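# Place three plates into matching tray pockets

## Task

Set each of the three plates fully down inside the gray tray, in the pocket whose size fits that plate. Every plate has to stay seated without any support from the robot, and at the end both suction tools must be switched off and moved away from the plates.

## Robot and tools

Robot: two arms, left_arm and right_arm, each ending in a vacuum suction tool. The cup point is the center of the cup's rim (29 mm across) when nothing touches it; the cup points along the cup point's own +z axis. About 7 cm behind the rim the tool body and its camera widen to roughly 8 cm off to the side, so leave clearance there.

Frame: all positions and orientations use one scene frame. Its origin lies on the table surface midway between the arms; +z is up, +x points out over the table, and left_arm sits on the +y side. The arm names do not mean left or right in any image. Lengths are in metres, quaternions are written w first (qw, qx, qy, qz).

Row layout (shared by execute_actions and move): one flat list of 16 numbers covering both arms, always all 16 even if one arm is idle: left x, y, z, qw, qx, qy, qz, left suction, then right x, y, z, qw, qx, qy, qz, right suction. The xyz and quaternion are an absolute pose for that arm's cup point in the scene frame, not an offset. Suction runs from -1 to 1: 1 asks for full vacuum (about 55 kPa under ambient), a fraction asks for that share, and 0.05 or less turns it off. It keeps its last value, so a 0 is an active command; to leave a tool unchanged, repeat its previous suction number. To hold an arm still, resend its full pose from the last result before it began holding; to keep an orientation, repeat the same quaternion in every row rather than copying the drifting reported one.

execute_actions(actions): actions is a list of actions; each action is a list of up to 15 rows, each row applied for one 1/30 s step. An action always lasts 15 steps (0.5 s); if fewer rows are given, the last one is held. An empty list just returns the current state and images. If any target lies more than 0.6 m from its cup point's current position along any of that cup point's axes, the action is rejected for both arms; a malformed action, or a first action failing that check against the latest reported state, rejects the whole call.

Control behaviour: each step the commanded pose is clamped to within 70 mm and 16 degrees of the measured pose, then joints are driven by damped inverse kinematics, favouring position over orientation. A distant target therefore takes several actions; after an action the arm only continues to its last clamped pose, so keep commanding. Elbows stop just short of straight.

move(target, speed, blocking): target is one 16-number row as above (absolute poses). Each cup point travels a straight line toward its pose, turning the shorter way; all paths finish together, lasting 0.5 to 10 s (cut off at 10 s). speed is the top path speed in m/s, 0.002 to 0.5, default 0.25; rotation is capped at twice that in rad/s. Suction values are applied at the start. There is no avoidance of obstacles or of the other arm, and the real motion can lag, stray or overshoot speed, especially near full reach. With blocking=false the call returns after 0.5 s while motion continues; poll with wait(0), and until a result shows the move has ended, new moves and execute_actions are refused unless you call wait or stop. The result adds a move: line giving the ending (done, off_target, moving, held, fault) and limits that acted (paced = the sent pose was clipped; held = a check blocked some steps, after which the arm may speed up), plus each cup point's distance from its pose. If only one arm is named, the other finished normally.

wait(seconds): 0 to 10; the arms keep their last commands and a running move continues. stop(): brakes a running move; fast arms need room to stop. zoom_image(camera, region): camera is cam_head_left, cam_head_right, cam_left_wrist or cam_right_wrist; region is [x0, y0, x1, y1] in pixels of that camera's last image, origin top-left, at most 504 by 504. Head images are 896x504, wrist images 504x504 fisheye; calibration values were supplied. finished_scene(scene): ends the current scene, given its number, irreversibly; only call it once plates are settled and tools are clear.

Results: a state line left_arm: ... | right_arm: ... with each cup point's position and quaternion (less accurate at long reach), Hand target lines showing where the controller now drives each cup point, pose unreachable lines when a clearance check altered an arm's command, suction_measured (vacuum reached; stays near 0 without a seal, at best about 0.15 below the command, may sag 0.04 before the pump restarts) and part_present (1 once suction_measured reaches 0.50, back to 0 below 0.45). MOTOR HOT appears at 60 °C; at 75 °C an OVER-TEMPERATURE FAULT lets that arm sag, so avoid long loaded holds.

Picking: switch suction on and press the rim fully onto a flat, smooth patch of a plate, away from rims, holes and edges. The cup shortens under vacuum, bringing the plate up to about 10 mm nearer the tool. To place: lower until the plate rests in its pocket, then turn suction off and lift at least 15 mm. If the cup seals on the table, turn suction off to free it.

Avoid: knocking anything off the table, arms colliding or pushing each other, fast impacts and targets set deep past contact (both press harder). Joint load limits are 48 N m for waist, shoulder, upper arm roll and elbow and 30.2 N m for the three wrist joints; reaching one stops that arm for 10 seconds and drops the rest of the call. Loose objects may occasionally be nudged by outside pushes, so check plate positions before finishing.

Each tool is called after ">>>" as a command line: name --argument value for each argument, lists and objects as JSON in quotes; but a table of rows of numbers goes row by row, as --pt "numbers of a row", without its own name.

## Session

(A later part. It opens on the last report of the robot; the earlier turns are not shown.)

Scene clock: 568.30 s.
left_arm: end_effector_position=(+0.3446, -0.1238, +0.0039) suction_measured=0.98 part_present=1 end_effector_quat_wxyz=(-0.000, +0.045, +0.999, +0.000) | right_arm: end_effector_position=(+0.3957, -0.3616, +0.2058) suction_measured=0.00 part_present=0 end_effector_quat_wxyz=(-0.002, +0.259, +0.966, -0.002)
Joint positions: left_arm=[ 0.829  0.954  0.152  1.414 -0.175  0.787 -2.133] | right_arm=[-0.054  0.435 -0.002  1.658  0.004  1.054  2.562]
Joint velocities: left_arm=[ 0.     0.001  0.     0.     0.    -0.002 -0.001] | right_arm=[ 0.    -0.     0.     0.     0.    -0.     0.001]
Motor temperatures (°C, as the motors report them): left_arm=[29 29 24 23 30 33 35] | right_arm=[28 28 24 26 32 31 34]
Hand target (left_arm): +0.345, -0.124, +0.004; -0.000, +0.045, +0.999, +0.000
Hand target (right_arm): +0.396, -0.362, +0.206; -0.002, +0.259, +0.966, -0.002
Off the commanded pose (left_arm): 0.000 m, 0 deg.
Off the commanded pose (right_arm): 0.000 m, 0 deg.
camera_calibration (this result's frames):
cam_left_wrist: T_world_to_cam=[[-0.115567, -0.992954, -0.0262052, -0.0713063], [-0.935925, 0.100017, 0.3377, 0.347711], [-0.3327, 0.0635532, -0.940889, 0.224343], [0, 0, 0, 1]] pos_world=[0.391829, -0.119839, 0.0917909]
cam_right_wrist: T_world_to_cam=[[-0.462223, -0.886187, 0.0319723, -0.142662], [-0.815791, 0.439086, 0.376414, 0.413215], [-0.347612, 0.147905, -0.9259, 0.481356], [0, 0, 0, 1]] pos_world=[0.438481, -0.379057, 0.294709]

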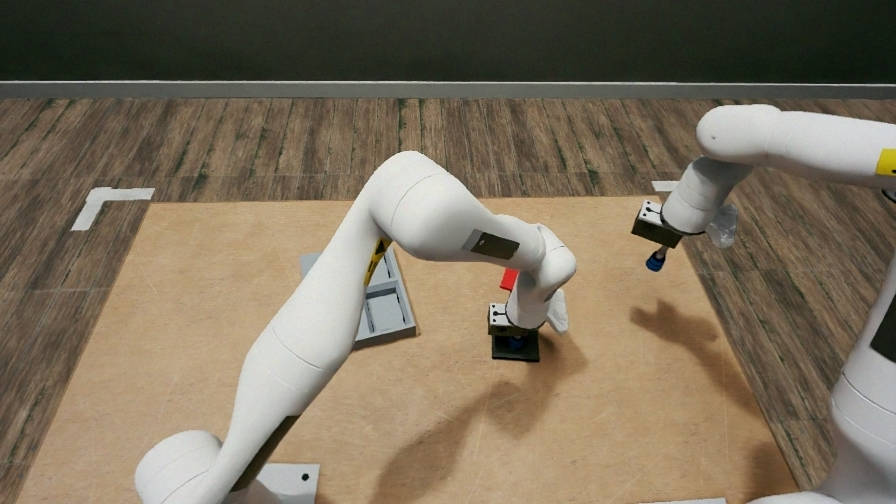

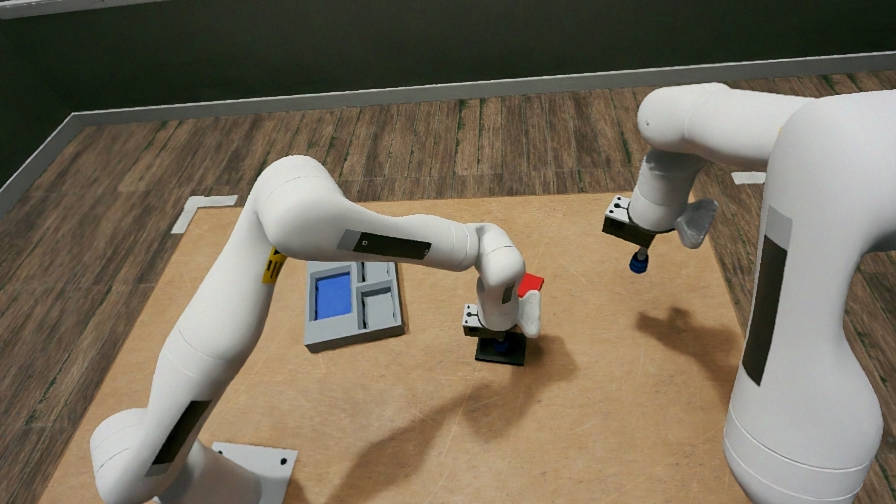

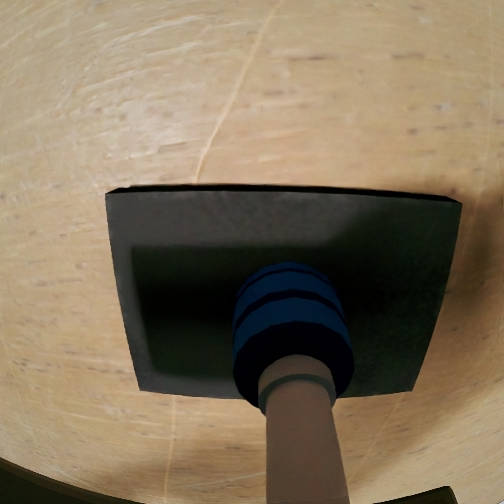

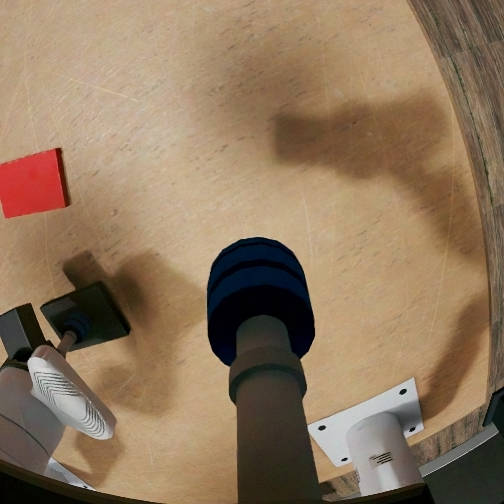

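>>> execute_actions --actions '[[[0.345,-0.124,0.0042,0,0.044,0.999,0,1,0.3957,-0.3616,0.2058,-0.002,0.259,0.966,-0.002,0],[0.345,-0.124,0.0049,0,0.0396,0.9992,0,1,0.3957,-0.3616,0.2058,-0.002,0.259,0.966,-0.002,0],[0.345,-0.124,0.0061,0,0.0325,0.9995,0,1,0.3957,-0.3616,0.2058,-0.002,0.259,0.966,-0.002,0],[0.345,-0.124,0.0076,0,0.0223,0.9998,0,1,0.3957,-0.3616,0.2058,-0.002,0.259,0.966,-0.002,0],[0.345,-0.124,0.0096,0,0.0094,1,0,1,0.3957,-0.3616,0.2058,-0.002,0.259,0.966,-0.002,0],[0.345,-0.124,0.0119,0,-0.0063,1,0,1,0.3957,-0.3616,0.2058,-0.002,0.259,0.966,-0.002,0],[0.345,-0.124,0.0146,0,-0.025,0.9997,0,1,0.3957,-0.3616,0.2058,-0.002,0.259,0.966,-0.002,0],[0.345,-0.124,0.0175,0,-0.0466,0.9989,0,1,0.3957,-0.3616,0.2058,-0.002,0.259,0.966,-0.002,0],[0.3451,-0.1236,0.0207,0,-0.0696,0.9976,0,1,0.3957,-0.3616,0.2058,-0.002,0.259,0.966,-0.002,0],[0.3455,-0.1225,0.024,0,-0.0924,0.9957,0,1,0.3957,-0.3616,0.2058,-0.002,0.259,0.966,-0.002,0],[0.3461,-0.1206,0.0275,0,-0.1153,0.9933,0,1,0.3957,-0.3616,0.2058,-0.002,0.259,0.966,-0.002,0],[0.3469,-0.118,0.031,0,-0.1381,0.9904,0,1,0.3957,-0.3616,0.2058,-0.002,0.259,0.966,-0.002,0],[0.348,-0.1146,0.0345,0,-0.1609,0.987,0,1,0.3957,-0.3616,0.2058,-0.002,0.259,0.966,-0.002,0],[0.3493,-0.1106,0.038,0,-0.1834,0.983,0,1,0.3957,-0.3616,0.2058,-0.002,0.259,0.966,-0.002,0],[0.3508,-0.1058,0.0413,0,-0.206,0.9785,0,1,0.3957,-0.3616,0.2058,-0.002,0.259,0.966,-0.002,0]],[[0.3525,-0.1004,0.0445,0,-0.2285,0.9735,0,1,0.3957,-0.3616,0.2058,-0.002,0.259,0.966,-0.002,0],[0.3544,-0.0944,0.0474,0,-0.2509,0.968,0,1,0.3957,-0.3616,0.2058,-0.002,0.259,0.966,-0.002,0],[0.3565,-0.0878,0.0501,0,-0.273,0.962,0,1,0.3957,-0.3616,0.2058,-0.002,0.259,0.966,-0.002,0],[0.3588,-0.0807,0.0524,0,-0.295,0.9555,0,1,0.3957,-0.3616,0.2058,-0.002,0.259,0.966,-0.002,0],[0.3613,-0.073,0.0544,0,-0.317,0.9484,0,1,0.3957,-0.3616,0.2058,-0.002,0.259,0.966,-0.002,0],[0.3639,-0.0648,0.0559,0,-0.3387,0.9409,0,1,0.3957,-0.3616,0.2058,-0.002,0.259,0.966,-0.002,0],[0.3666,-0.0562,0.0571,0,-0.3602,0.9329,0,1,0.3957,-0.3616,0.2058,-0.002,0.259,0.966,-0.002,0],[0.3695,-0.0473,0.0578,0,-0.3816,0.9243,0,1,0.3957,-0.3616,0.2058,-0.002,0.259,0.966,-0.002,0],[0.3724,-0.038,0.058,0,-0.4027,0.9153,0,1,0.3957,-0.3616,0.2058,-0.002,0.259,0.966,-0.002,0],[0.3755,-0.0284,0.058,0,-0.4237,0.9058,0,1,0.3957,-0.3616,0.2058,-0.002,0.259,0.966,-0.002,0],[0.3786,-0.0186,0.058,0,-0.4443,0.8959,0,1,0.3957,-0.3616,0.2058,-0.002,0.259,0.966,-0.002,0],[0.3818,-0.0086,0.058,0,-0.4648,0.8854,0,1,0.3957,-0.3616,0.2058,-0.002,0.259,0.966,-0.002,0],[0.385,0.0014,0.058,0,-0.4851,0.8745,0,1,0.3957,-0.3616,0.2058,-0.002,0.259,0.966,-0.002,0],[0.3883,0.0116,0.058,0,-0.5051,0.863,0,1,0.3957,-0.3616,0.2058,-0.002,0.259,0.966,-0.002,0],[0.3915,0.0217,0.058,0,-0.5247,0.8513,0,1,0.3957,-0.3616,0.2058,-0.002,0.259,0.966,-0.002,0]],[[0.3947,0.0317,0.058,0,-0.5442,0.839,0,1,0.3957,-0.3616,0.2058,-0.002,0.259,0.966,-0.002,0],[0.3979,0.0417,0.058,0,-0.5634,0.8262,0,1,0.3957,-0.3616,0.2058,-0.002,0.259,0.966,-0.002,0],[0.401,0.0515,0.058,0,-0.5821,0.8131,0,1,0.3957,-0.3616,0.2058,-0.002,0.259,0.966,-0.002,0],[0.4041,0.0611,0.058,0,-0.6007,0.7995,0,1,0.3957,-0.3616,0.2058,-0.002,0.259,0.966,-0.002,0],[0.407,0.0704,0.058,0,-0.619,0.7854,0,1,0.3957,-0.3616,0.2058,-0.002,0.259,0.966,-0.002,0],[0.4099,0.0793,0.058,0,-0.6369,0.771,0,1,0.3957,-0.3616,0.2058,-0.002,0.259,0.966,-0.002,0],[0.4126,0.0879,0.058,0,-0.6543,0.7562,0,1,0.3957,-0.3616,0.2058,-0.002,0.259,0.966,-0.002,0],[0.4152,0.0961,0.058,0,-0.6716,0.7409,0,1,0.3957,-0.3616,0.2058,-0.002,0.259,0.966,-0.002,0],[0.4177,0.1038,0.058,0,-0.6885,0.7253,0,1,0.3957,-0.3616,0.2058,-0.002,0.259,0.966,-0.002,0],[0.42,0.1109,0.058,0,-0.705,0.7092,0,1,0.3957,-0.3616,0.2058,-0.002,0.259,0.966,-0.002,0],[0.4221,0.1175,0.058,0,-0.721,0.6929,0,1,0.3957,-0.3616,0.2058,-0.002,0.259,0.966,-0.002,0],[0.424,0.1235,0.058,0,-0.7368,0.6761,0,1,0.3957,-0.3616,0.2058,-0.002,0.259,0.966,-0.002,0],[0.4257,0.1289,0.0578,0,-0.7513,0.66,0,1,0.3957,-0.3616,0.2058,-0.002,0.259,0.966,-0.002,0],[0.4272,0.1337,0.0572,0,-0.7635,0.6459,0,1,0.3957,-0.3616,0.2058,-0.002,0.259,0.966,-0.002,0],[0.4285,0.1377,0.0563,0,-0.7735,0.6338,0,1,0.3957,-0.3616,0.2058,-0.002,0.259,0.966,-0.002,0]],[[0.4296,0.1411,0.055,0,-0.7816,0.6237,0,1,0.3957,-0.3616,0.2058,-0.002,0.259,0.966,-0.002,0],[0.4304,0.1437,0.0534,0,-0.7879,0.6158,0,1,0.3957,-0.3616,0.2058,-0.002,0.259,0.966,-0.002,0],[0.431,0.1456,0.0515,0,-0.7923,0.6101,0,1,0.3957,-0.3616,0.2058,-0.002,0.259,0.966,-0.002,0],[0.4314,0.1467,0.0494,0,-0.7949,0.6067,0,1,0.3957,-0.3616,0.2058,-0.002,0.259,0.966,-0.002,0],[0.4315,0.1471,0.0473,0,-0.7958,0.6056,0,1,0.3957,-0.3616,0.2058,-0.002,0.259,0.966,-0.002,0],[0.4315,0.1471,0.045,0,-0.7958,0.6056,0,1,0.3957,-0.3616,0.2058,-0.002,0.259,0.966,-0.002,0],[0.4315,0.1471,0.0427,0,-0.7958,0.6056,0,1,0.3957,-0.3616,0.2058,-0.002,0.259,0.966,-0.002,0],[0.4315,0.1471,0.0406,0,-0.7958,0.6056,0,1,0.3957,-0.3616,0.2058,-0.002,0.259,0.966,-0.002,0],[0.4315,0.1471,0.0385,0,-0.7958,0.6056,0,1,0.3957,-0.3616,0.2058,-0.002,0.259,0.966,-0.002,0],[0.4315,0.1471,0.0366,0,-0.7958,0.6056,0,1,0.3957,-0.3616,0.2058,-0.002,0.259,0.966,-0.002,0],[0.4315,0.1471,0.035,0,-0.7958,0.6056,0,1,0.3957,-0.3616,0.2058,-0.002,0.259,0.966,-0.002,0],[0.4315,0.1471,0.0337,0,-0.7958,0.6056,0,1,0.3957,-0.3616,0.2058,-0.002,0.259,0.966,-0.002,0],[0.4315,0.1471,0.0328,0,-0.7958,0.6056,0,1,0.3957,-0.3616,0.2058,-0.002,0.259,0.966,-0.002,0],[0.4315,0.1471,0.0322,0,-0.7958,0.6056,0,1,0.3957,-0.3616,0.2058,-0.002,0.259,0.966,-0.002,0],[0.4315,0.1471,0.032,0,-0.7958,0.6056,0,1,0.3957,-0.3616,0.2058,-0.002,0.259,0.966,-0.002,0]]]'

Scene clock: 690.30 s.
left_arm: end_effector_position=(+0.4315, +0.1469, +0.0345) suction_measured=0.99 part_present=1 end_effector_quat_wxyz=(-0.000, +0.796, -0.606, +0.000) | right_arm: end_effector_position=(+0.3957, -0.3616, +0.2058) suction_measured=0.00 part_present=0 end_effector_quat_wxyz=(-0.002, +0.259, +0.966, -0.002)
Joint positions: left_arm=[ 0.568  0.717 -0.273  1.879  0.324  0.589 -1.157] | right_arm=[-0.054  0.435 -0.002  1.658  0.004  1.054  2.562]
Joint velocities: left_arm=[-0.021  0.056  0.03   0.016  0.031 -0.077 -0.022] | right_arm=[-0.    -0.    -0.    -0.    -0.     0.001  0.   ]
Motor temperatures (°C, as the motors report them): left_arm=[29 30 24 24 30 33 35] | right_arm=[28 28 24 26 32 31 34]
Hand target (left_arm): +0.432, +0.147, +0.032; -0.000, +0.796, -0.606, -0.000
Hand target (right_arm): +0.396, -0.362, +0.206; -0.002, +0.259, +0.966, -0.002
Off the commanded pose (left_arm): 0.002 m, 0 deg.
Off the commanded pose (right_arm): 0.000 m, 0 deg.
camera_calibration (this result's frames):
cam_left_wrist: T_world_to_cam=[[0.970135, 0.241168, -0.0259933, -0.441499], [0.235613, -0.911437, 0.337296, 0.0347068], [0.0576536, -0.333347, -0.94104, 0.154662], [0, 0, 0, 1]] pos_world=[0.411219, 0.189664, 0.12236]
cam_right_wrist: T_world_to_cam=[[-0.462223, -0.886187, 0.0319725, -0.142662], [-0.815791, 0.439086, 0.376414, 0.413215], [-0.347612, 0.147904, -0.9259, 0.481356], [0, 0, 0, 1]] pos_world=[0.438481, -0.379057, 0.294709]

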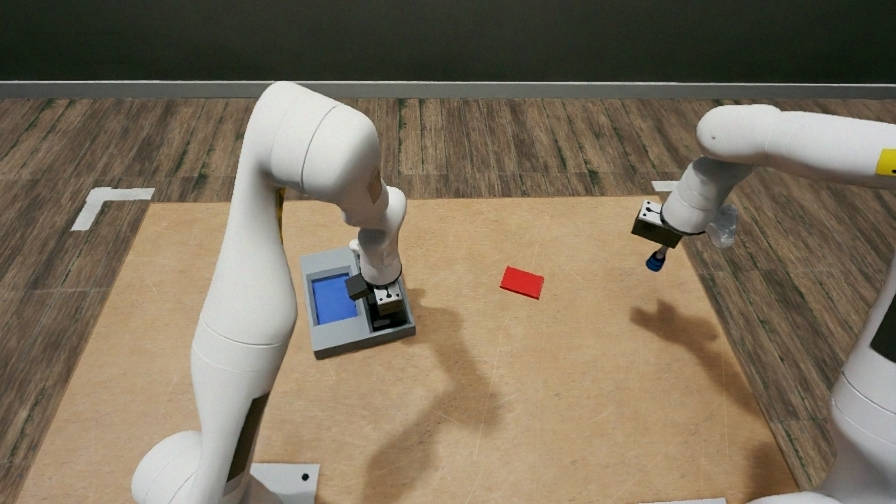

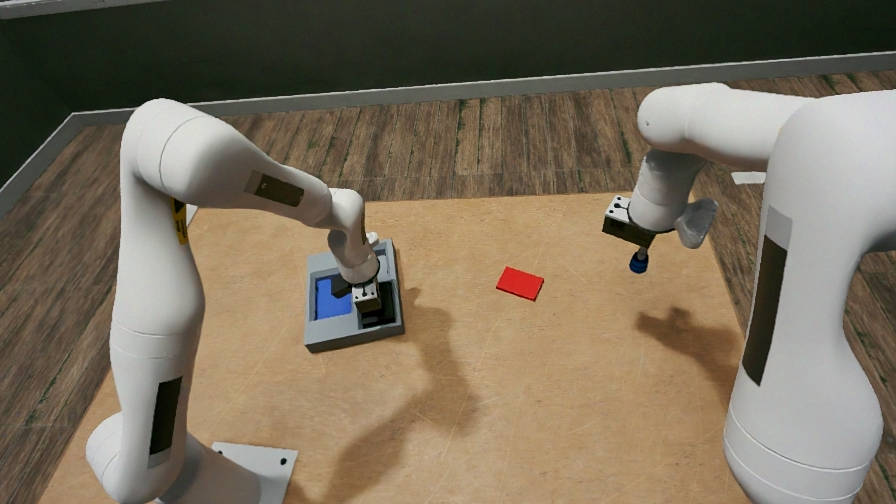

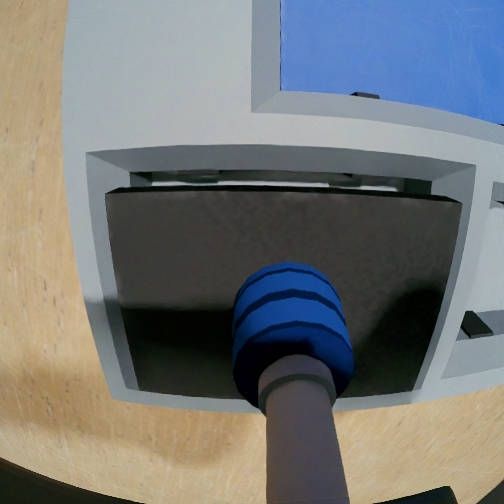

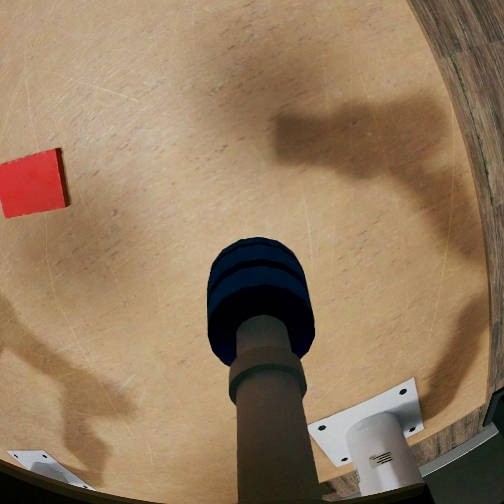

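>>> execute_actions --actions '[]'

>>> zoom_image --camera "cam_left_wrist" --region '[60, 130, 160, 230]'

>>> zoom_image --camera "cam_left_wrist" --region '[404, 140, 504, 240]'

>>> zoom_image --camera "cam_left_wrist" --region '[90, 340, 190, 440]'

>>> zoom_image --camera "cam_left_wrist" --region '[370, 330, 470, 430]'

Scene clock: 701.77 s.
left_arm: end_effector_position=(+0.4316, +0.1471, +0.0320) suction_measured=0.98 part_present=1 end_effector_quat_wxyz=(-0.000, +0.796, -0.606, -0.000) | right_arm: end_effector_position=(+0.3957, -0.3616, +0.2058) suction_measured=0.00 part_present=0 end_effector_quat_wxyz=(-0.002, +0.259, +0.966, -0.002)
Joint positions: left_arm=[ 0.566  0.722 -0.271  1.88   0.327  0.583 -1.159] | right_arm=[-0.054  0.435 -0.002  1.658  0.004  1.054  2.562]
Joint velocities: left_arm=[-0.     0.001  0.001 -0.    -0.    -0.    -0.   ] | right_arm=[-0.    -0.    -0.     0.    -0.    -0.     0.001]
Motor temperatures (°C, as the motors report them): left_arm=[29 30 24 24 30 33 35] | right_arm=[28 28 24 26 32 31 34]
Hand target (left_arm): +0.432, +0.147, +0.032; -0.000, +0.796, -0.606, -0.000
Hand target (right_arm): +0.396, -0.362, +0.206; -0.002, +0.259, +0.966, -0.002
Off the commanded pose (left_arm): 0.000 m, 0 deg.
Off the commanded pose (right_arm): 0.000 m, 0 deg.
camera_calibration (this result's frames):
cam_left_wrist: T_world_to_cam=[[0.969931, 0.241974, -0.0261285, -0.44172], [0.236423, -0.91127, 0.33718, 0.0353785], [0.0577787, -0.333219, -0.941077, 0.152329], [0, 0, 0, 1]] pos_world=[0.411272, 0.189883, 0.119883]
cam_right_wrist: T_world_to_cam=[[-0.462223, -0.886187, 0.0319725, -0.142662], [-0.815791, 0.439086, 0.376414, 0.413215], [-0.347612, 0.147905, -0.9259, 0.481356], [0, 0, 0, 1]] pos_world=[0.438481, -0.379057, 0.294709]

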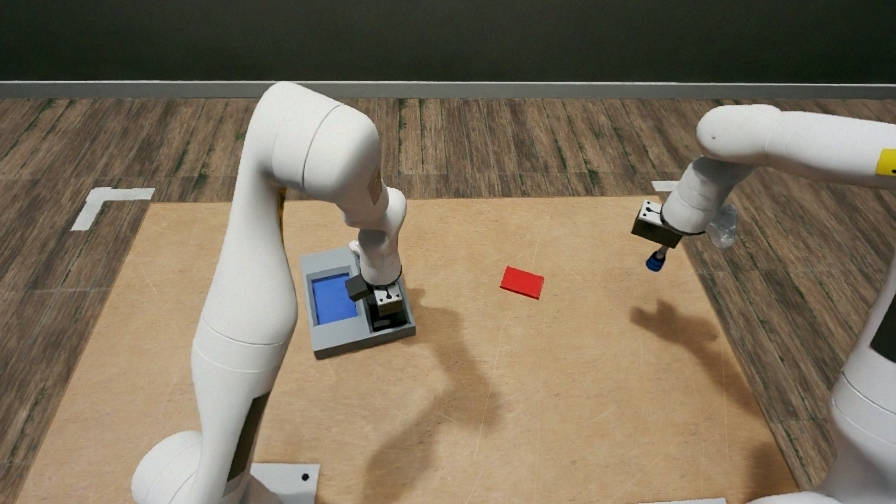

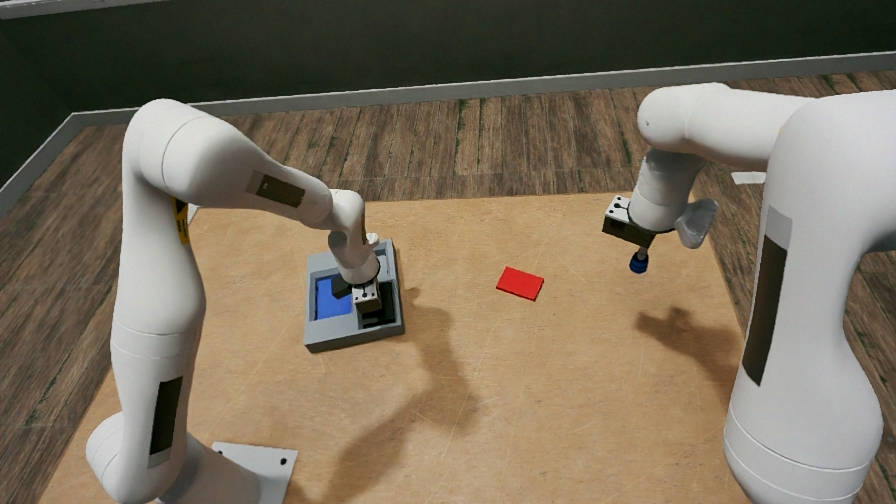

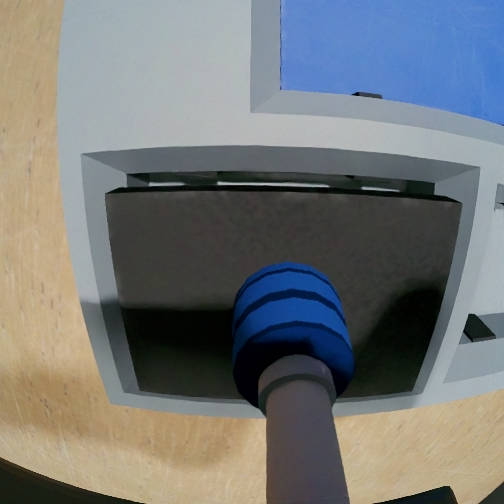

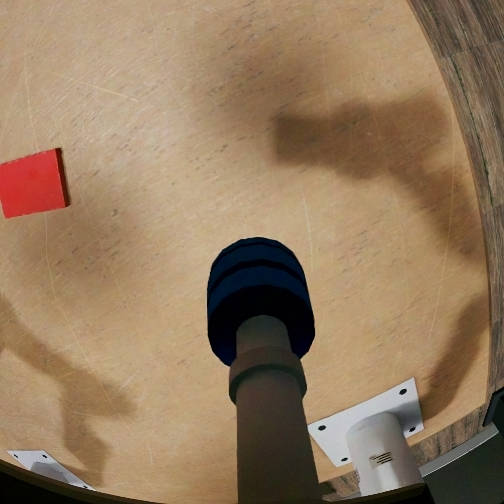

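Region (60, 130, 160, 230) of cam_left_wrist's 504x504 image, scaled by 5.040, with more detail than that image has.

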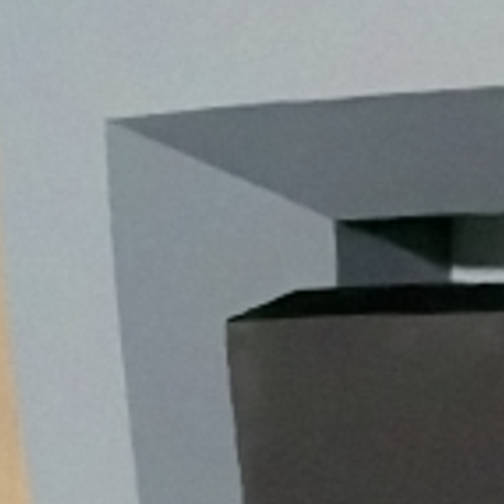

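Region (404, 140, 504, 240) of cam_left_wrist's 504x504 image, scaled by 5.040, with more detail than that image has.

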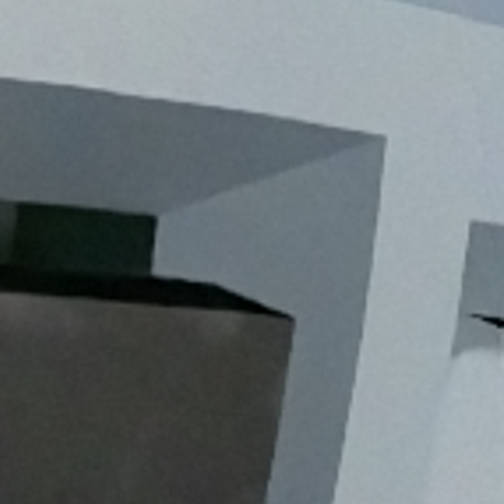

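Region (90, 340, 190, 440) of cam_left_wrist's 504x504 image, scaled by 5.040, with more detail than that image has.

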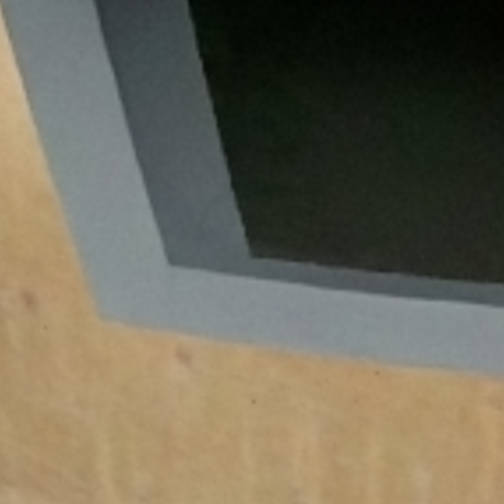

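Region (370, 330, 470, 430) of cam_left_wrist's 504x504 image, scaled by 5.040, with more detail than that image has.

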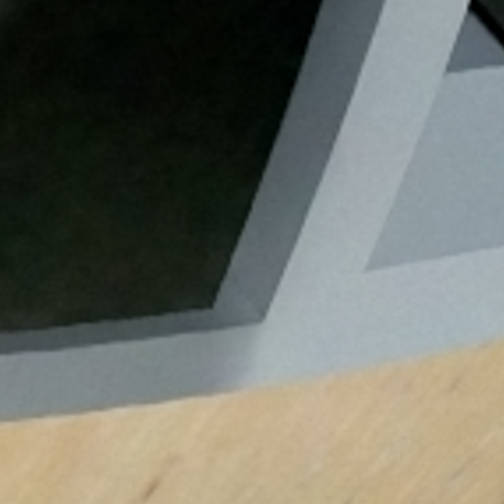

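>>> execute_actions --actions '[[[0.4312,0.148,0.0316,0,-0.7955,0.606,0,1,0.3957,-0.3616,0.2058,-0.002,0.259,0.966,-0.002,0],[0.4309,0.1488,0.0306,0,-0.7952,0.6064,0,1,0.3957,-0.3616,0.2058,-0.002,0.259,0.966,-0.002,0],[0.4307,0.1493,0.0289,0,-0.7952,0.6064,0,1,0.3957,-0.3616,0.2058,-0.002,0.259,0.966,-0.002,0],[0.4307,0.1493,0.0266,0,-0.7952,0.6064,0,1,0.3957,-0.3616,0.2058,-0.002,0.259,0.966,-0.002,0],[0.4307,0.1493,0.0239,0,-0.7952,0.6064,0,1,0.3957,-0.3616,0.2058,-0.002,0.259,0.966,-0.002,0],[0.4307,0.1493,0.0208,0,-0.7952,0.6064,0,1,0.3957,-0.3616,0.2058,-0.002,0.259,0.966,-0.002,0],[0.4307,0.1493,0.0174,0,-0.7952,0.6064,0,1,0.3957,-0.3616,0.2058,-0.002,0.259,0.966,-0.002,0],[0.4307,0.1493,0.0141,0,-0.7952,0.6064,0,1,0.3957,-0.3616,0.2058,-0.002,0.259,0.966,-0.002,0],[0.4307,0.1493,0.0107,0,-0.7952,0.6064,0,1,0.3957,-0.3616,0.2058,-0.002,0.259,0.966,-0.002,0],[0.4307,0.1493,0.0076,0,-0.7952,0.6064,0,1,0.3957,-0.3616,0.2058,-0.002,0.259,0.966,-0.002,0],[0.4307,0.1493,0.0049,0,-0.7952,0.6064,0,1,0.3957,-0.3616,0.2058,-0.002,0.259,0.966,-0.002,0],[0.4307,0.1493,0.0026,0,-0.7952,0.6064,0,1,0.3957,-0.3616,0.2058,-0.002,0.259,0.966,-0.002,0],[0.4307,0.1493,0.0009,0,-0.7952,0.6064,0,1,0.3957,-0.3616,0.2058,-0.002,0.259,0.966,-0.002,0],[0.4307,0.1493,-0.0001,0,-0.7952,0.6064,0,1,0.3957,-0.3616,0.2058,-0.002,0.259,0.966,-0.002,0],[0.4307,0.1493,-0.0005,0,-0.7952,0.6064,0,1,0.3957,-0.3616,0.2058,-0.002,0.259,0.966,-0.002,0]]]'

Scene clock: 769.47 s.
left_arm: end_effector_position=(+0.4310, +0.1493, +0.0047) suction_measured=1.00 part_present=1 end_effector_quat_wxyz=(-0.000, +0.795, -0.606, +0.001) | right_arm: end_effector_position=(+0.3957, -0.3616, +0.2058) suction_measured=0.00 part_present=0 end_effector_quat_wxyz=(-0.002, +0.259, +0.966, -0.002)
Joint positions: left_arm=[ 0.543  0.776 -0.242  1.895  0.351  0.51  -1.187] | right_arm=[-0.054  0.435 -0.002  1.658  0.004  1.054  2.562]
Joint velocities: left_arm=[-0.041  0.108  0.058  0.017  0.048 -0.137 -0.044] | right_arm=[ 0.  0.  0.  0. -0.  0.  0.]
Motor temperatures (°C, as the motors report them): left_arm=[29 29 24 24 30 33 35] | right_arm=[28 28 24 26 32 31 34]
Hand target (left_arm): +0.431, +0.149, -0.000; +0.000, +0.795, -0.606, -0.000
Hand target (right_arm): +0.396, -0.362, +0.206; -0.002, +0.259, +0.966, -0.002
Off the commanded pose (left_arm): 0.005 m, 0 deg.
Off the commanded pose (right_arm): 0.000 m, 0 deg.
camera_calibration (this result's frames):
cam_left_wrist: T_world_to_cam=[[0.970377, 0.240294, -0.0250677, -0.442357], [0.234446, -0.911513, 0.337905, 0.0475656], [0.0583468, -0.333772, -0.940846, 0.127264], [0, 0, 0, 1]] pos_world=[0.410676, 0.192129, 0.0925745]
cam_right_wrist: T_world_to_cam=[[-0.462223, -0.886187, 0.0319725, -0.142662], [-0.815791, 0.439086, 0.376414, 0.413215], [-0.347612, 0.147904, -0.9259, 0.481356], [0, 0, 0, 1]] pos_world=[0.438481, -0.379057, 0.294709]

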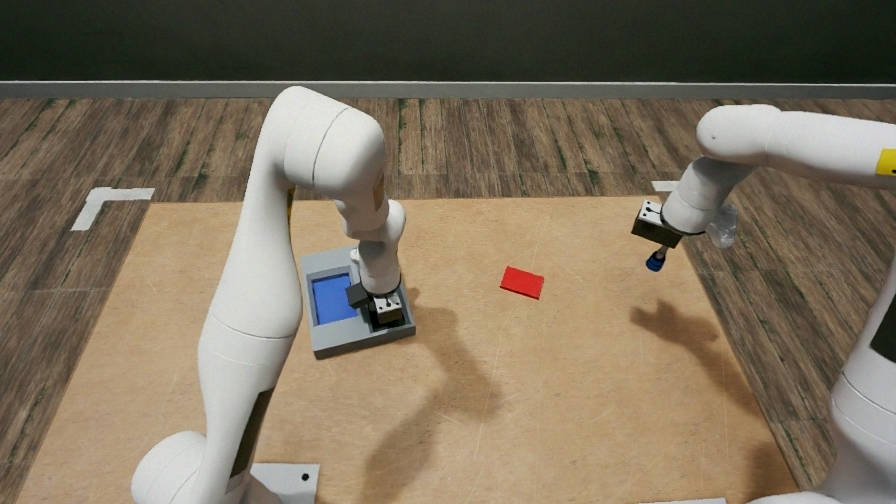

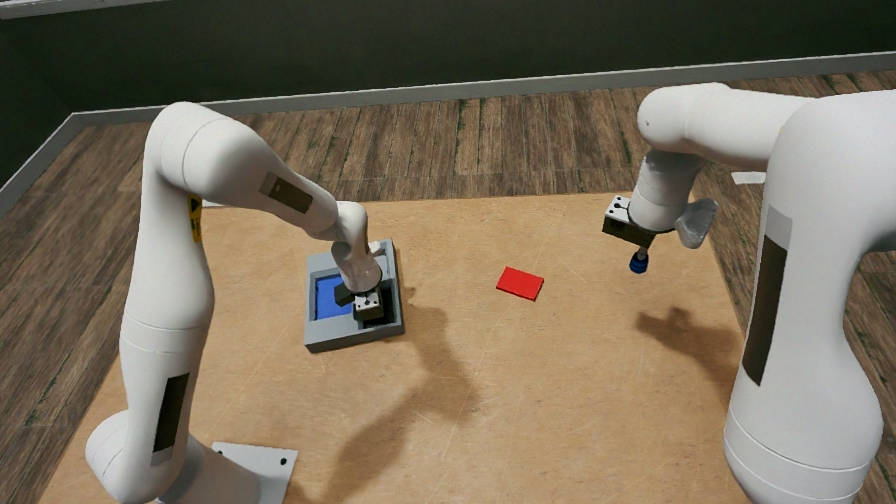

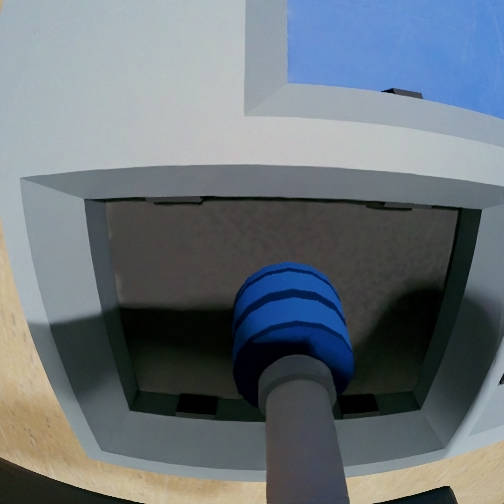

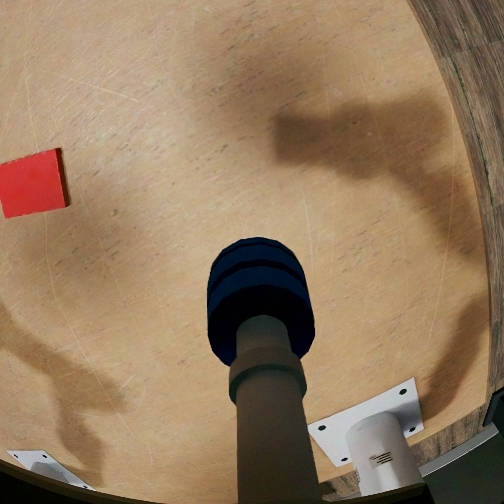

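>>> execute_actions --actions '[]'

Scene clock: 773.23 s.
left_arm: end_effector_position=(+0.4312, +0.1493, +0.0019) suction_measured=0.99 part_present=1 end_effector_quat_wxyz=(+0.000, +0.795, -0.606, +0.001) | right_arm: end_effector_position=(+0.3957, -0.3616, +0.2058) suction_measured=0.00 part_present=0 end_effector_quat_wxyz=(-0.002, +0.259, +0.966, -0.002)
Joint positions: left_arm=[ 0.539  0.782 -0.238  1.897  0.355  0.501 -1.19 ] | right_arm=[-0.054  0.435 -0.002  1.658  0.004  1.054  2.562]
Joint velocities: left_arm=[-0.001  0.     0.     0.001 -0.    -0.     0.   ] | right_arm=[-0.     0.     0.    -0.    -0.     0.     0.001]
Motor temperatures (°C, as the motors report them): left_arm=[29 29 24 24 30 33 35] | right_arm=[28 28 24 26 32 31 34]
Hand target (left_arm): +0.431, +0.149, -0.000; +0.000, +0.795, -0.606, -0.000
Hand target (right_arm): +0.396, -0.362, +0.206; -0.002, +0.259, +0.966, -0.002
Off the commanded pose (left_arm): 0.002 m, 0 deg.
Off the commanded pose (right_arm): 0.000 m, 0 deg.
camera_calibration (this result's frames):
cam_left_wrist: T_world_to_cam=[[0.970316, 0.240595, -0.0245177, -0.442564], [0.234453, -0.910961, 0.339385, 0.0483732], [0.0593196, -0.335059, -0.940328, 0.124348], [0, 0, 0, 1]] pos_world=[0.41071, 0.192208, 0.0896597]
cam_right_wrist: T_world_to_cam=[[-0.462223, -0.886187, 0.0319725, -0.142662], [-0.815791, 0.439086, 0.376414, 0.413215], [-0.347612, 0.147905, -0.9259, 0.481356], [0, 0, 0, 1]] pos_world=[0.438481, -0.379057, 0.294709]

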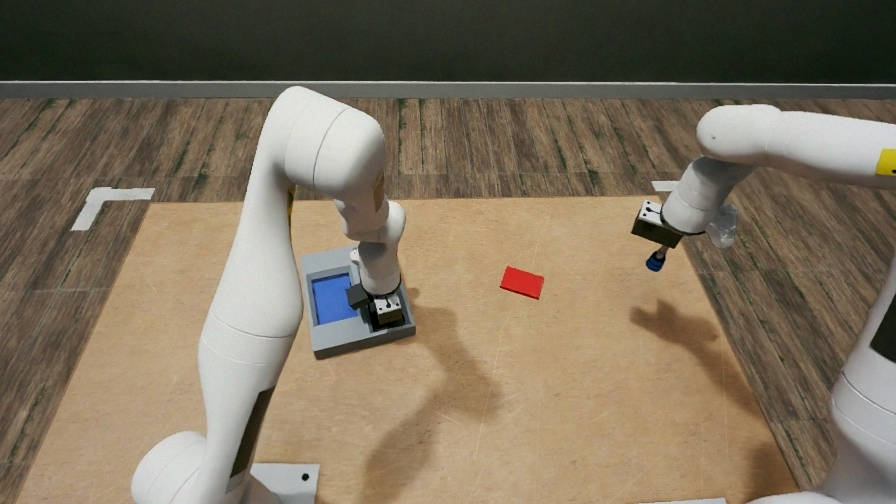

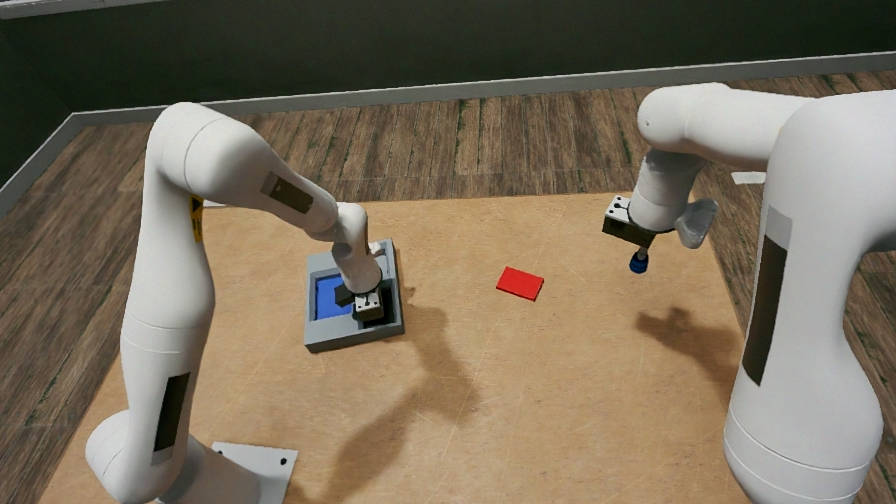

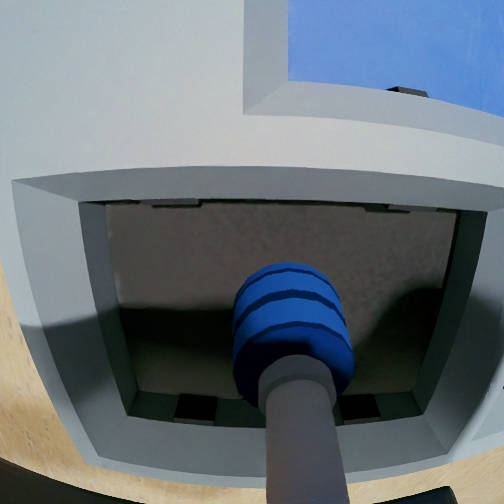

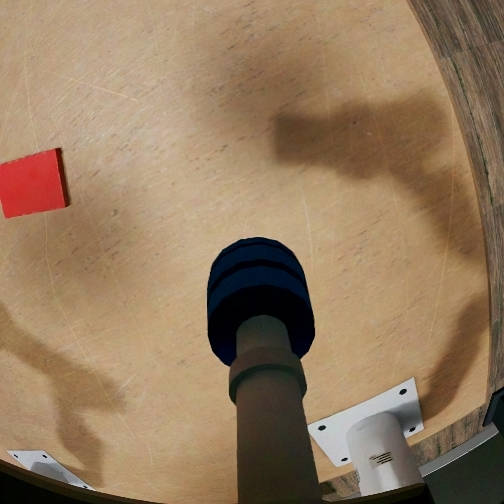

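>>> execute_actions --actions '[[[0.4307,0.1493,-0.0005,0,-0.7952,0.6064,0,0,0.3957,-0.3616,0.2058,-0.002,0.259,0.966,-0.002,0],[0.4307,0.1493,0.0,0,-0.7952,0.6064,0,0,0.3957,-0.3616,0.2058,-0.002,0.259,0.966,-0.002,0],[0.4307,0.1493,0.0007,0,-0.7952,0.6064,0,0,0.3957,-0.3616,0.2058,-0.002,0.259,0.966,-0.002,0],[0.4307,0.1493,0.0014,0,-0.7952,0.6064,0,0,0.3957,-0.3616,0.2058,-0.002,0.259,0.966,-0.002,0],[0.4307,0.1493,0.0022,0,-0.7952,0.6064,0,0,0.3957,-0.3616,0.2058,-0.002,0.259,0.966,-0.002,0],[0.4307,0.1493,0.0043,0,-0.7952,0.6064,0,0,0.3957,-0.3616,0.2058,-0.002,0.259,0.966,-0.002,0],[0.4307,0.1493,0.0076,0,-0.7952,0.6064,0,0,0.3957,-0.3616,0.2058,-0.002,0.259,0.966,-0.002,0],[0.4307,0.1493,0.012,0,-0.7952,0.6064,0,0,0.3957,-0.3616,0.2058,-0.002,0.259,0.966,-0.002,0],[0.4307,0.1493,0.0174,0,-0.7952,0.6064,0,0,0.3957,-0.3616,0.2058,-0.002,0.259,0.966,-0.002,0],[0.4307,0.1493,0.0233,0,-0.7952,0.6064,0,0,0.3957,-0.3616,0.2058,-0.002,0.259,0.966,-0.002,0],[0.4308,0.1488,0.0295,0,-0.7948,0.6068,0,0,0.3957,-0.3616,0.2058,-0.002,0.259,0.966,-0.002,0],[0.4311,0.1474,0.0357,0,-0.794,0.6079,0,0,0.3957,-0.3616,0.2058,-0.002,0.259,0.966,-0.002,0],[0.4317,0.145,0.0416,0,-0.7925,0.6099,0,0,0.3957,-0.3616,0.2058,-0.002,0.259,0.966,-0.002,0],[0.4325,0.1416,0.047,0,-0.7904,0.6126,0,0,0.3957,-0.3616,0.2058,-0.002,0.259,0.966,-0.002,0],[0.4334,0.1373,0.0514,0,-0.7877,0.6161,0,0,0.3957,-0.3616,0.2058,-0.002,0.259,0.966,-0.002,0]],[[0.4346,0.1322,0.0547,0,-0.7846,0.62,0,0,0.3957,-0.3616,0.2058,-0.002,0.259,0.966,-0.002,0],[0.436,0.1261,0.0568,0,-0.7806,0.625,0,0,0.3957,-0.3616,0.2058,-0.002,0.259,0.966,-0.002,0],[0.4376,0.1193,0.0575,0,-0.7764,0.6303,0,0,0.3957,-0.3616,0.2058,-0.002,0.259,0.966,-0.002,0],[0.4393,0.1116,0.0575,0,-0.7714,0.6363,0,0,0.3957,-0.3616,0.2058,-0.002,0.259,0.966,-0.002,0],[0.4412,0.1033,0.0575,0,-0.766,0.6428,0,0,0.3957,-0.3616,0.2058,-0.002,0.259,0.966,-0.002,0],[0.4433,0.0942,0.0575,0,-0.7601,0.6498,0,0,0.3957,-0.3616,0.2058,-0.002,0.259,0.966,-0.002,0],[0.4455,0.0845,0.0575,0,-0.7537,0.6572,0,0,0.3957,-0.3616,0.2058,-0.002,0.259,0.966,-0.002,0],[0.4478,0.0742,0.0575,0,-0.7468,0.6651,0,0,0.3957,-0.3616,0.2058,-0.002,0.259,0.966,-0.002,0],[0.4503,0.0635,0.0575,0,-0.7395,0.6731,0,0,0.3957,-0.3616,0.2058,-0.002,0.259,0.966,-0.002,0],[0.4529,0.0523,0.0575,0,-0.7318,0.6815,0,0,0.3957,-0.3616,0.2058,-0.002,0.259,0.966,-0.002,0],[0.4555,0.0407,0.0575,0,-0.7237,0.6901,0,0,0.3957,-0.3616,0.2058,-0.002,0.259,0.966,-0.002,0],[0.4582,0.0288,0.0575,0,-0.7153,0.6988,0,0,0.3957,-0.3616,0.2058,-0.002,0.259,0.966,-0.002,0],[0.461,0.0167,0.0575,0,-0.7067,0.7075,0,0,0.3957,-0.3616,0.2058,-0.002,0.259,0.966,-0.002,0],[0.4638,0.0045,0.0575,0,-0.6979,0.7162,0,0,0.3957,-0.3616,0.2058,-0.002,0.259,0.966,-0.002,0],[0.4666,-0.0079,0.0575,0,-0.689,0.7248,0,0,0.3957,-0.3616,0.2058,-0.002,0.259,0.966,-0.002,0]],[[0.4694,-0.0202,0.0575,0,-0.6798,0.7334,0,0,0.3957,-0.3616,0.2058,-0.002,0.259,0.966,-0.002,0],[0.4722,-0.0324,0.0575,0,-0.6707,0.7417,0,0,0.3957,-0.3616,0.2058,-0.002,0.259,0.966,-0.002,0],[0.475,-0.0445,0.0575,0,-0.6616,0.7499,0,0,0.3957,-0.3616,0.2058,-0.002,0.259,0.966,-0.002,0],[0.4777,-0.0564,0.0575,0,-0.6525,0.7578,0,0,0.3957,-0.3616,0.2058,-0.002,0.259,0.966,-0.002,0],[0.4803,-0.068,0.0575,0,-0.6435,0.7655,0,0,0.3957,-0.3616,0.2058,-0.002,0.259,0.966,-0.002,0],[0.4829,-0.0792,0.0575,0,-0.6347,0.7727,0,0,0.3957,-0.3616,0.2058,-0.002,0.259,0.966,-0.002,0],[0.4854,-0.0899,0.0573,0,-0.6263,0.7796,0,0,0.3957,-0.3616,0.2058,-0.002,0.259,0.966,-0.002,0],[0.4877,-0.1002,0.0566,0,-0.6181,0.7861,0,0,0.3957,-0.3616,0.2058,-0.002,0.259,0.966,-0.002,0],[0.4899,-0.1099,0.0555,0,-0.6104,0.7921,0,0,0.3957,-0.3616,0.2058,-0.002,0.259,0.966,-0.002,0],[0.492,-0.119,0.0539,0,-0.6031,0.7977,0,0,0.3957,-0.3616,0.2058,-0.002,0.259,0.966,-0.002,0],[0.4939,-0.1273,0.052,0,-0.5964,0.8027,0,0,0.3957,-0.3616,0.2058,-0.002,0.259,0.966,-0.002,0],[0.4956,-0.135,0.0497,0,-0.59,0.8074,0,0,0.3957,-0.3616,0.2058,-0.002,0.259,0.966,-0.002,0],[0.4972,-0.1418,0.047,0,-0.5845,0.8114,0,0,0.3957,-0.3616,0.2058,-0.002,0.259,0.966,-0.002,0],[0.4986,-0.1479,0.0441,0,-0.5794,0.815,0,0,0.3957,-0.3616,0.2058,-0.002,0.259,0.966,-0.002,0],[0.4998,-0.153,0.041,0,-0.5753,0.8179,0,0,0.3957,-0.3616,0.2058,-0.002,0.259,0.966,-0.002,0]],[[0.5007,-0.1573,0.0377,0,-0.5717,0.8205,0,1,0.3957,-0.3616,0.2058,-0.002,0.259,0.966,-0.002,0],[0.5015,-0.1607,0.0342,0,-0.5688,0.8224,0,1,0.3957,-0.3616,0.2058,-0.002,0.259,0.966,-0.002,0],[0.5021,-0.1631,0.0308,0,-0.5668,0.8238,0,1,0.3957,-0.3616,0.2058,-0.002,0.259,0.966,-0.002,0],[0.5024,-0.1645,0.0273,0,-0.5657,0.8246,0,1,0.3957,-0.3616,0.2058,-0.002,0.259,0.966,-0.002,0],[0.5025,-0.165,0.0238,0,-0.5653,0.8249,0,1,0.3957,-0.3616,0.2058,-0.002,0.259,0.966,-0.002,0],[0.5025,-0.165,0.0205,0,-0.5653,0.8249,0,1,0.3957,-0.3616,0.2058,-0.002,0.259,0.966,-0.002,0],[0.5025,-0.165,0.0174,0,-0.5653,0.8249,0,1,0.3957,-0.3616,0.2058,-0.002,0.259,0.966,-0.002,0],[0.5025,-0.165,0.0145,0,-0.5653,0.8249,0,1,0.3957,-0.3616,0.2058,-0.002,0.259,0.966,-0.002,0],[0.5025,-0.165,0.0118,0,-0.5653,0.8249,0,1,0.3957,-0.3616,0.2058,-0.002,0.259,0.966,-0.002,0],[0.5025,-0.165,0.0095,0,-0.5653,0.8249,0,1,0.3957,-0.3616,0.2058,-0.002,0.259,0.966,-0.002,0],[0.5025,-0.165,0.0076,0,-0.5653,0.8249,0,1,0.3957,-0.3616,0.2058,-0.002,0.259,0.966,-0.002,0],[0.5025,-0.165,0.006,0,-0.5653,0.8249,0,1,0.3957,-0.3616,0.2058,-0.002,0.259,0.966,-0.002,0],[0.5025,-0.165,0.0049,0,-0.5653,0.8249,0,1,0.3957,-0.3616,0.2058,-0.002,0.259,0.966,-0.002,0],[0.5025,-0.165,0.0042,0,-0.5653,0.8249,0,1,0.3957,-0.3616,0.2058,-0.002,0.259,0.966,-0.002,0],[0.5025,-0.165,0.004,0,-0.5653,0.8249,0,1,0.3957,-0.3616,0.2058,-0.002,0.259,0.966,-0.002,0]]]'

Scene clock: 875.83 s.
left_arm: end_effector_position=(+0.5009, -0.1633, +0.0105) suction_measured=0.03 part_present=0 end_effector_quat_wxyz=(+0.000, -0.566, +0.825, -0.006) | right_arm: end_effector_position=(+0.3957, -0.3616, +0.2058) suction_measured=0.00 part_present=0 end_effector_quat_wxyz=(-0.002, +0.259, +0.966, -0.002)
Joint positions: left_arm=[ 0.799  1.213 -0.134  0.742  0.137  1.18  -1.181] | right_arm=[-0.054  0.435 -0.002  1.658  0.004  1.054  2.562]
Joint velocities: left_arm=[-0.019  0.257  0.007 -0.385 -0.016  0.23   0.029] | right_arm=[-0.    -0.    -0.001  0.    -0.    -0.001 -0.   ]
Motor temperatures (°C, as the motors report them): left_arm=[29 29 24 24 30 33 35] | right_arm=[28 28 24 26 32 31 34]
Hand target (left_arm): +0.502, -0.164, +0.004; -0.000, -0.566, +0.825, -0.001
Hand target (right_arm): +0.396, -0.362, +0.206; -0.002, +0.259, +0.966, -0.002
Off the commanded pose (left_arm): 0.007 m, 1 deg.
Off the commanded pose (right_arm): 0.000 m, 0 deg.
camera_calibration (this result's frames):
cam_left_wrist: T_world_to_cam=[[0.923456, -0.383399, -0.0153458, -0.513301], [-0.355255, -0.869412, 0.34339, 0.0464868], [-0.144997, -0.311653, -0.939068, 0.129679], [0, 0, 0, 1]] pos_world=[0.509329, -0.115968, 0.0979376]
cam_right_wrist: T_world_to_cam=[[-0.462223, -0.886187, 0.0319724, -0.142662], [-0.815791, 0.439086, 0.376414, 0.413215], [-0.347612, 0.147905, -0.9259, 0.481356], [0, 0, 0, 1]] pos_world=[0.438481, -0.379057, 0.294709]

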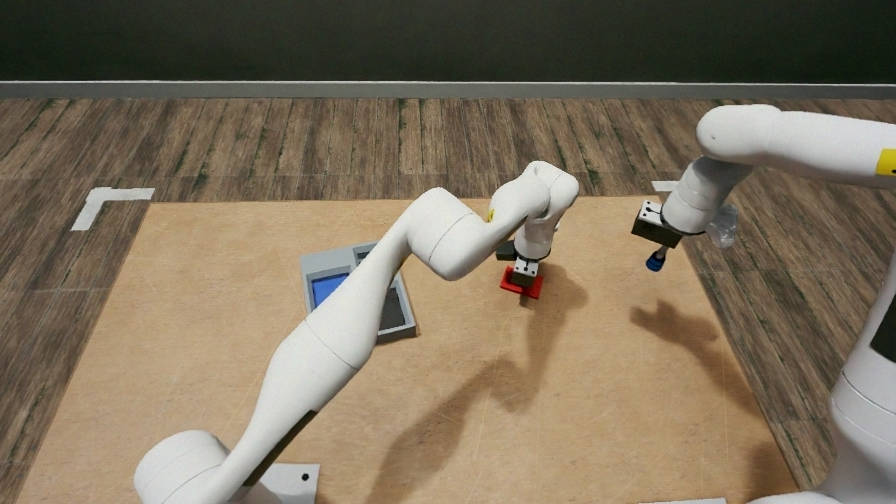

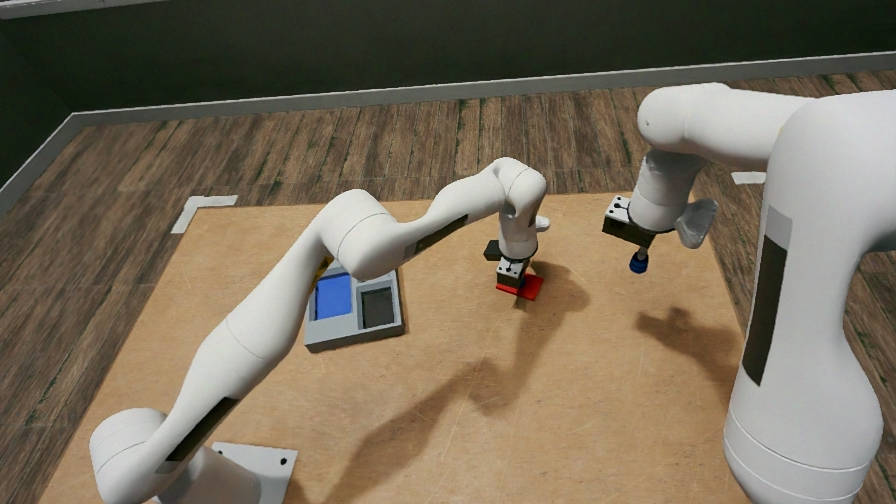

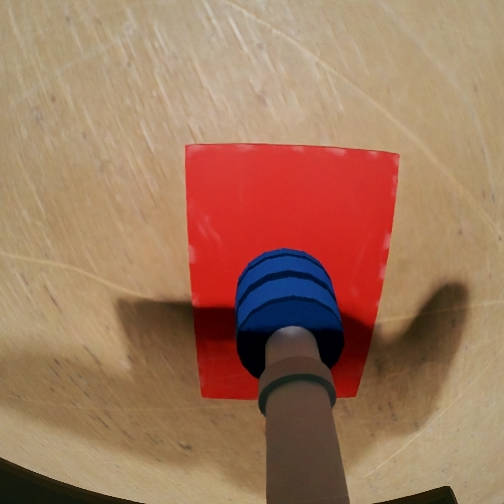

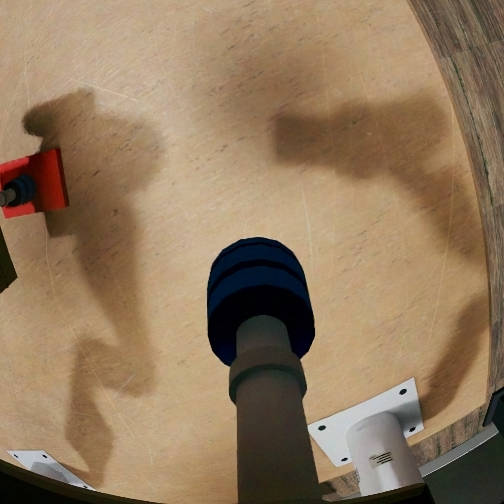

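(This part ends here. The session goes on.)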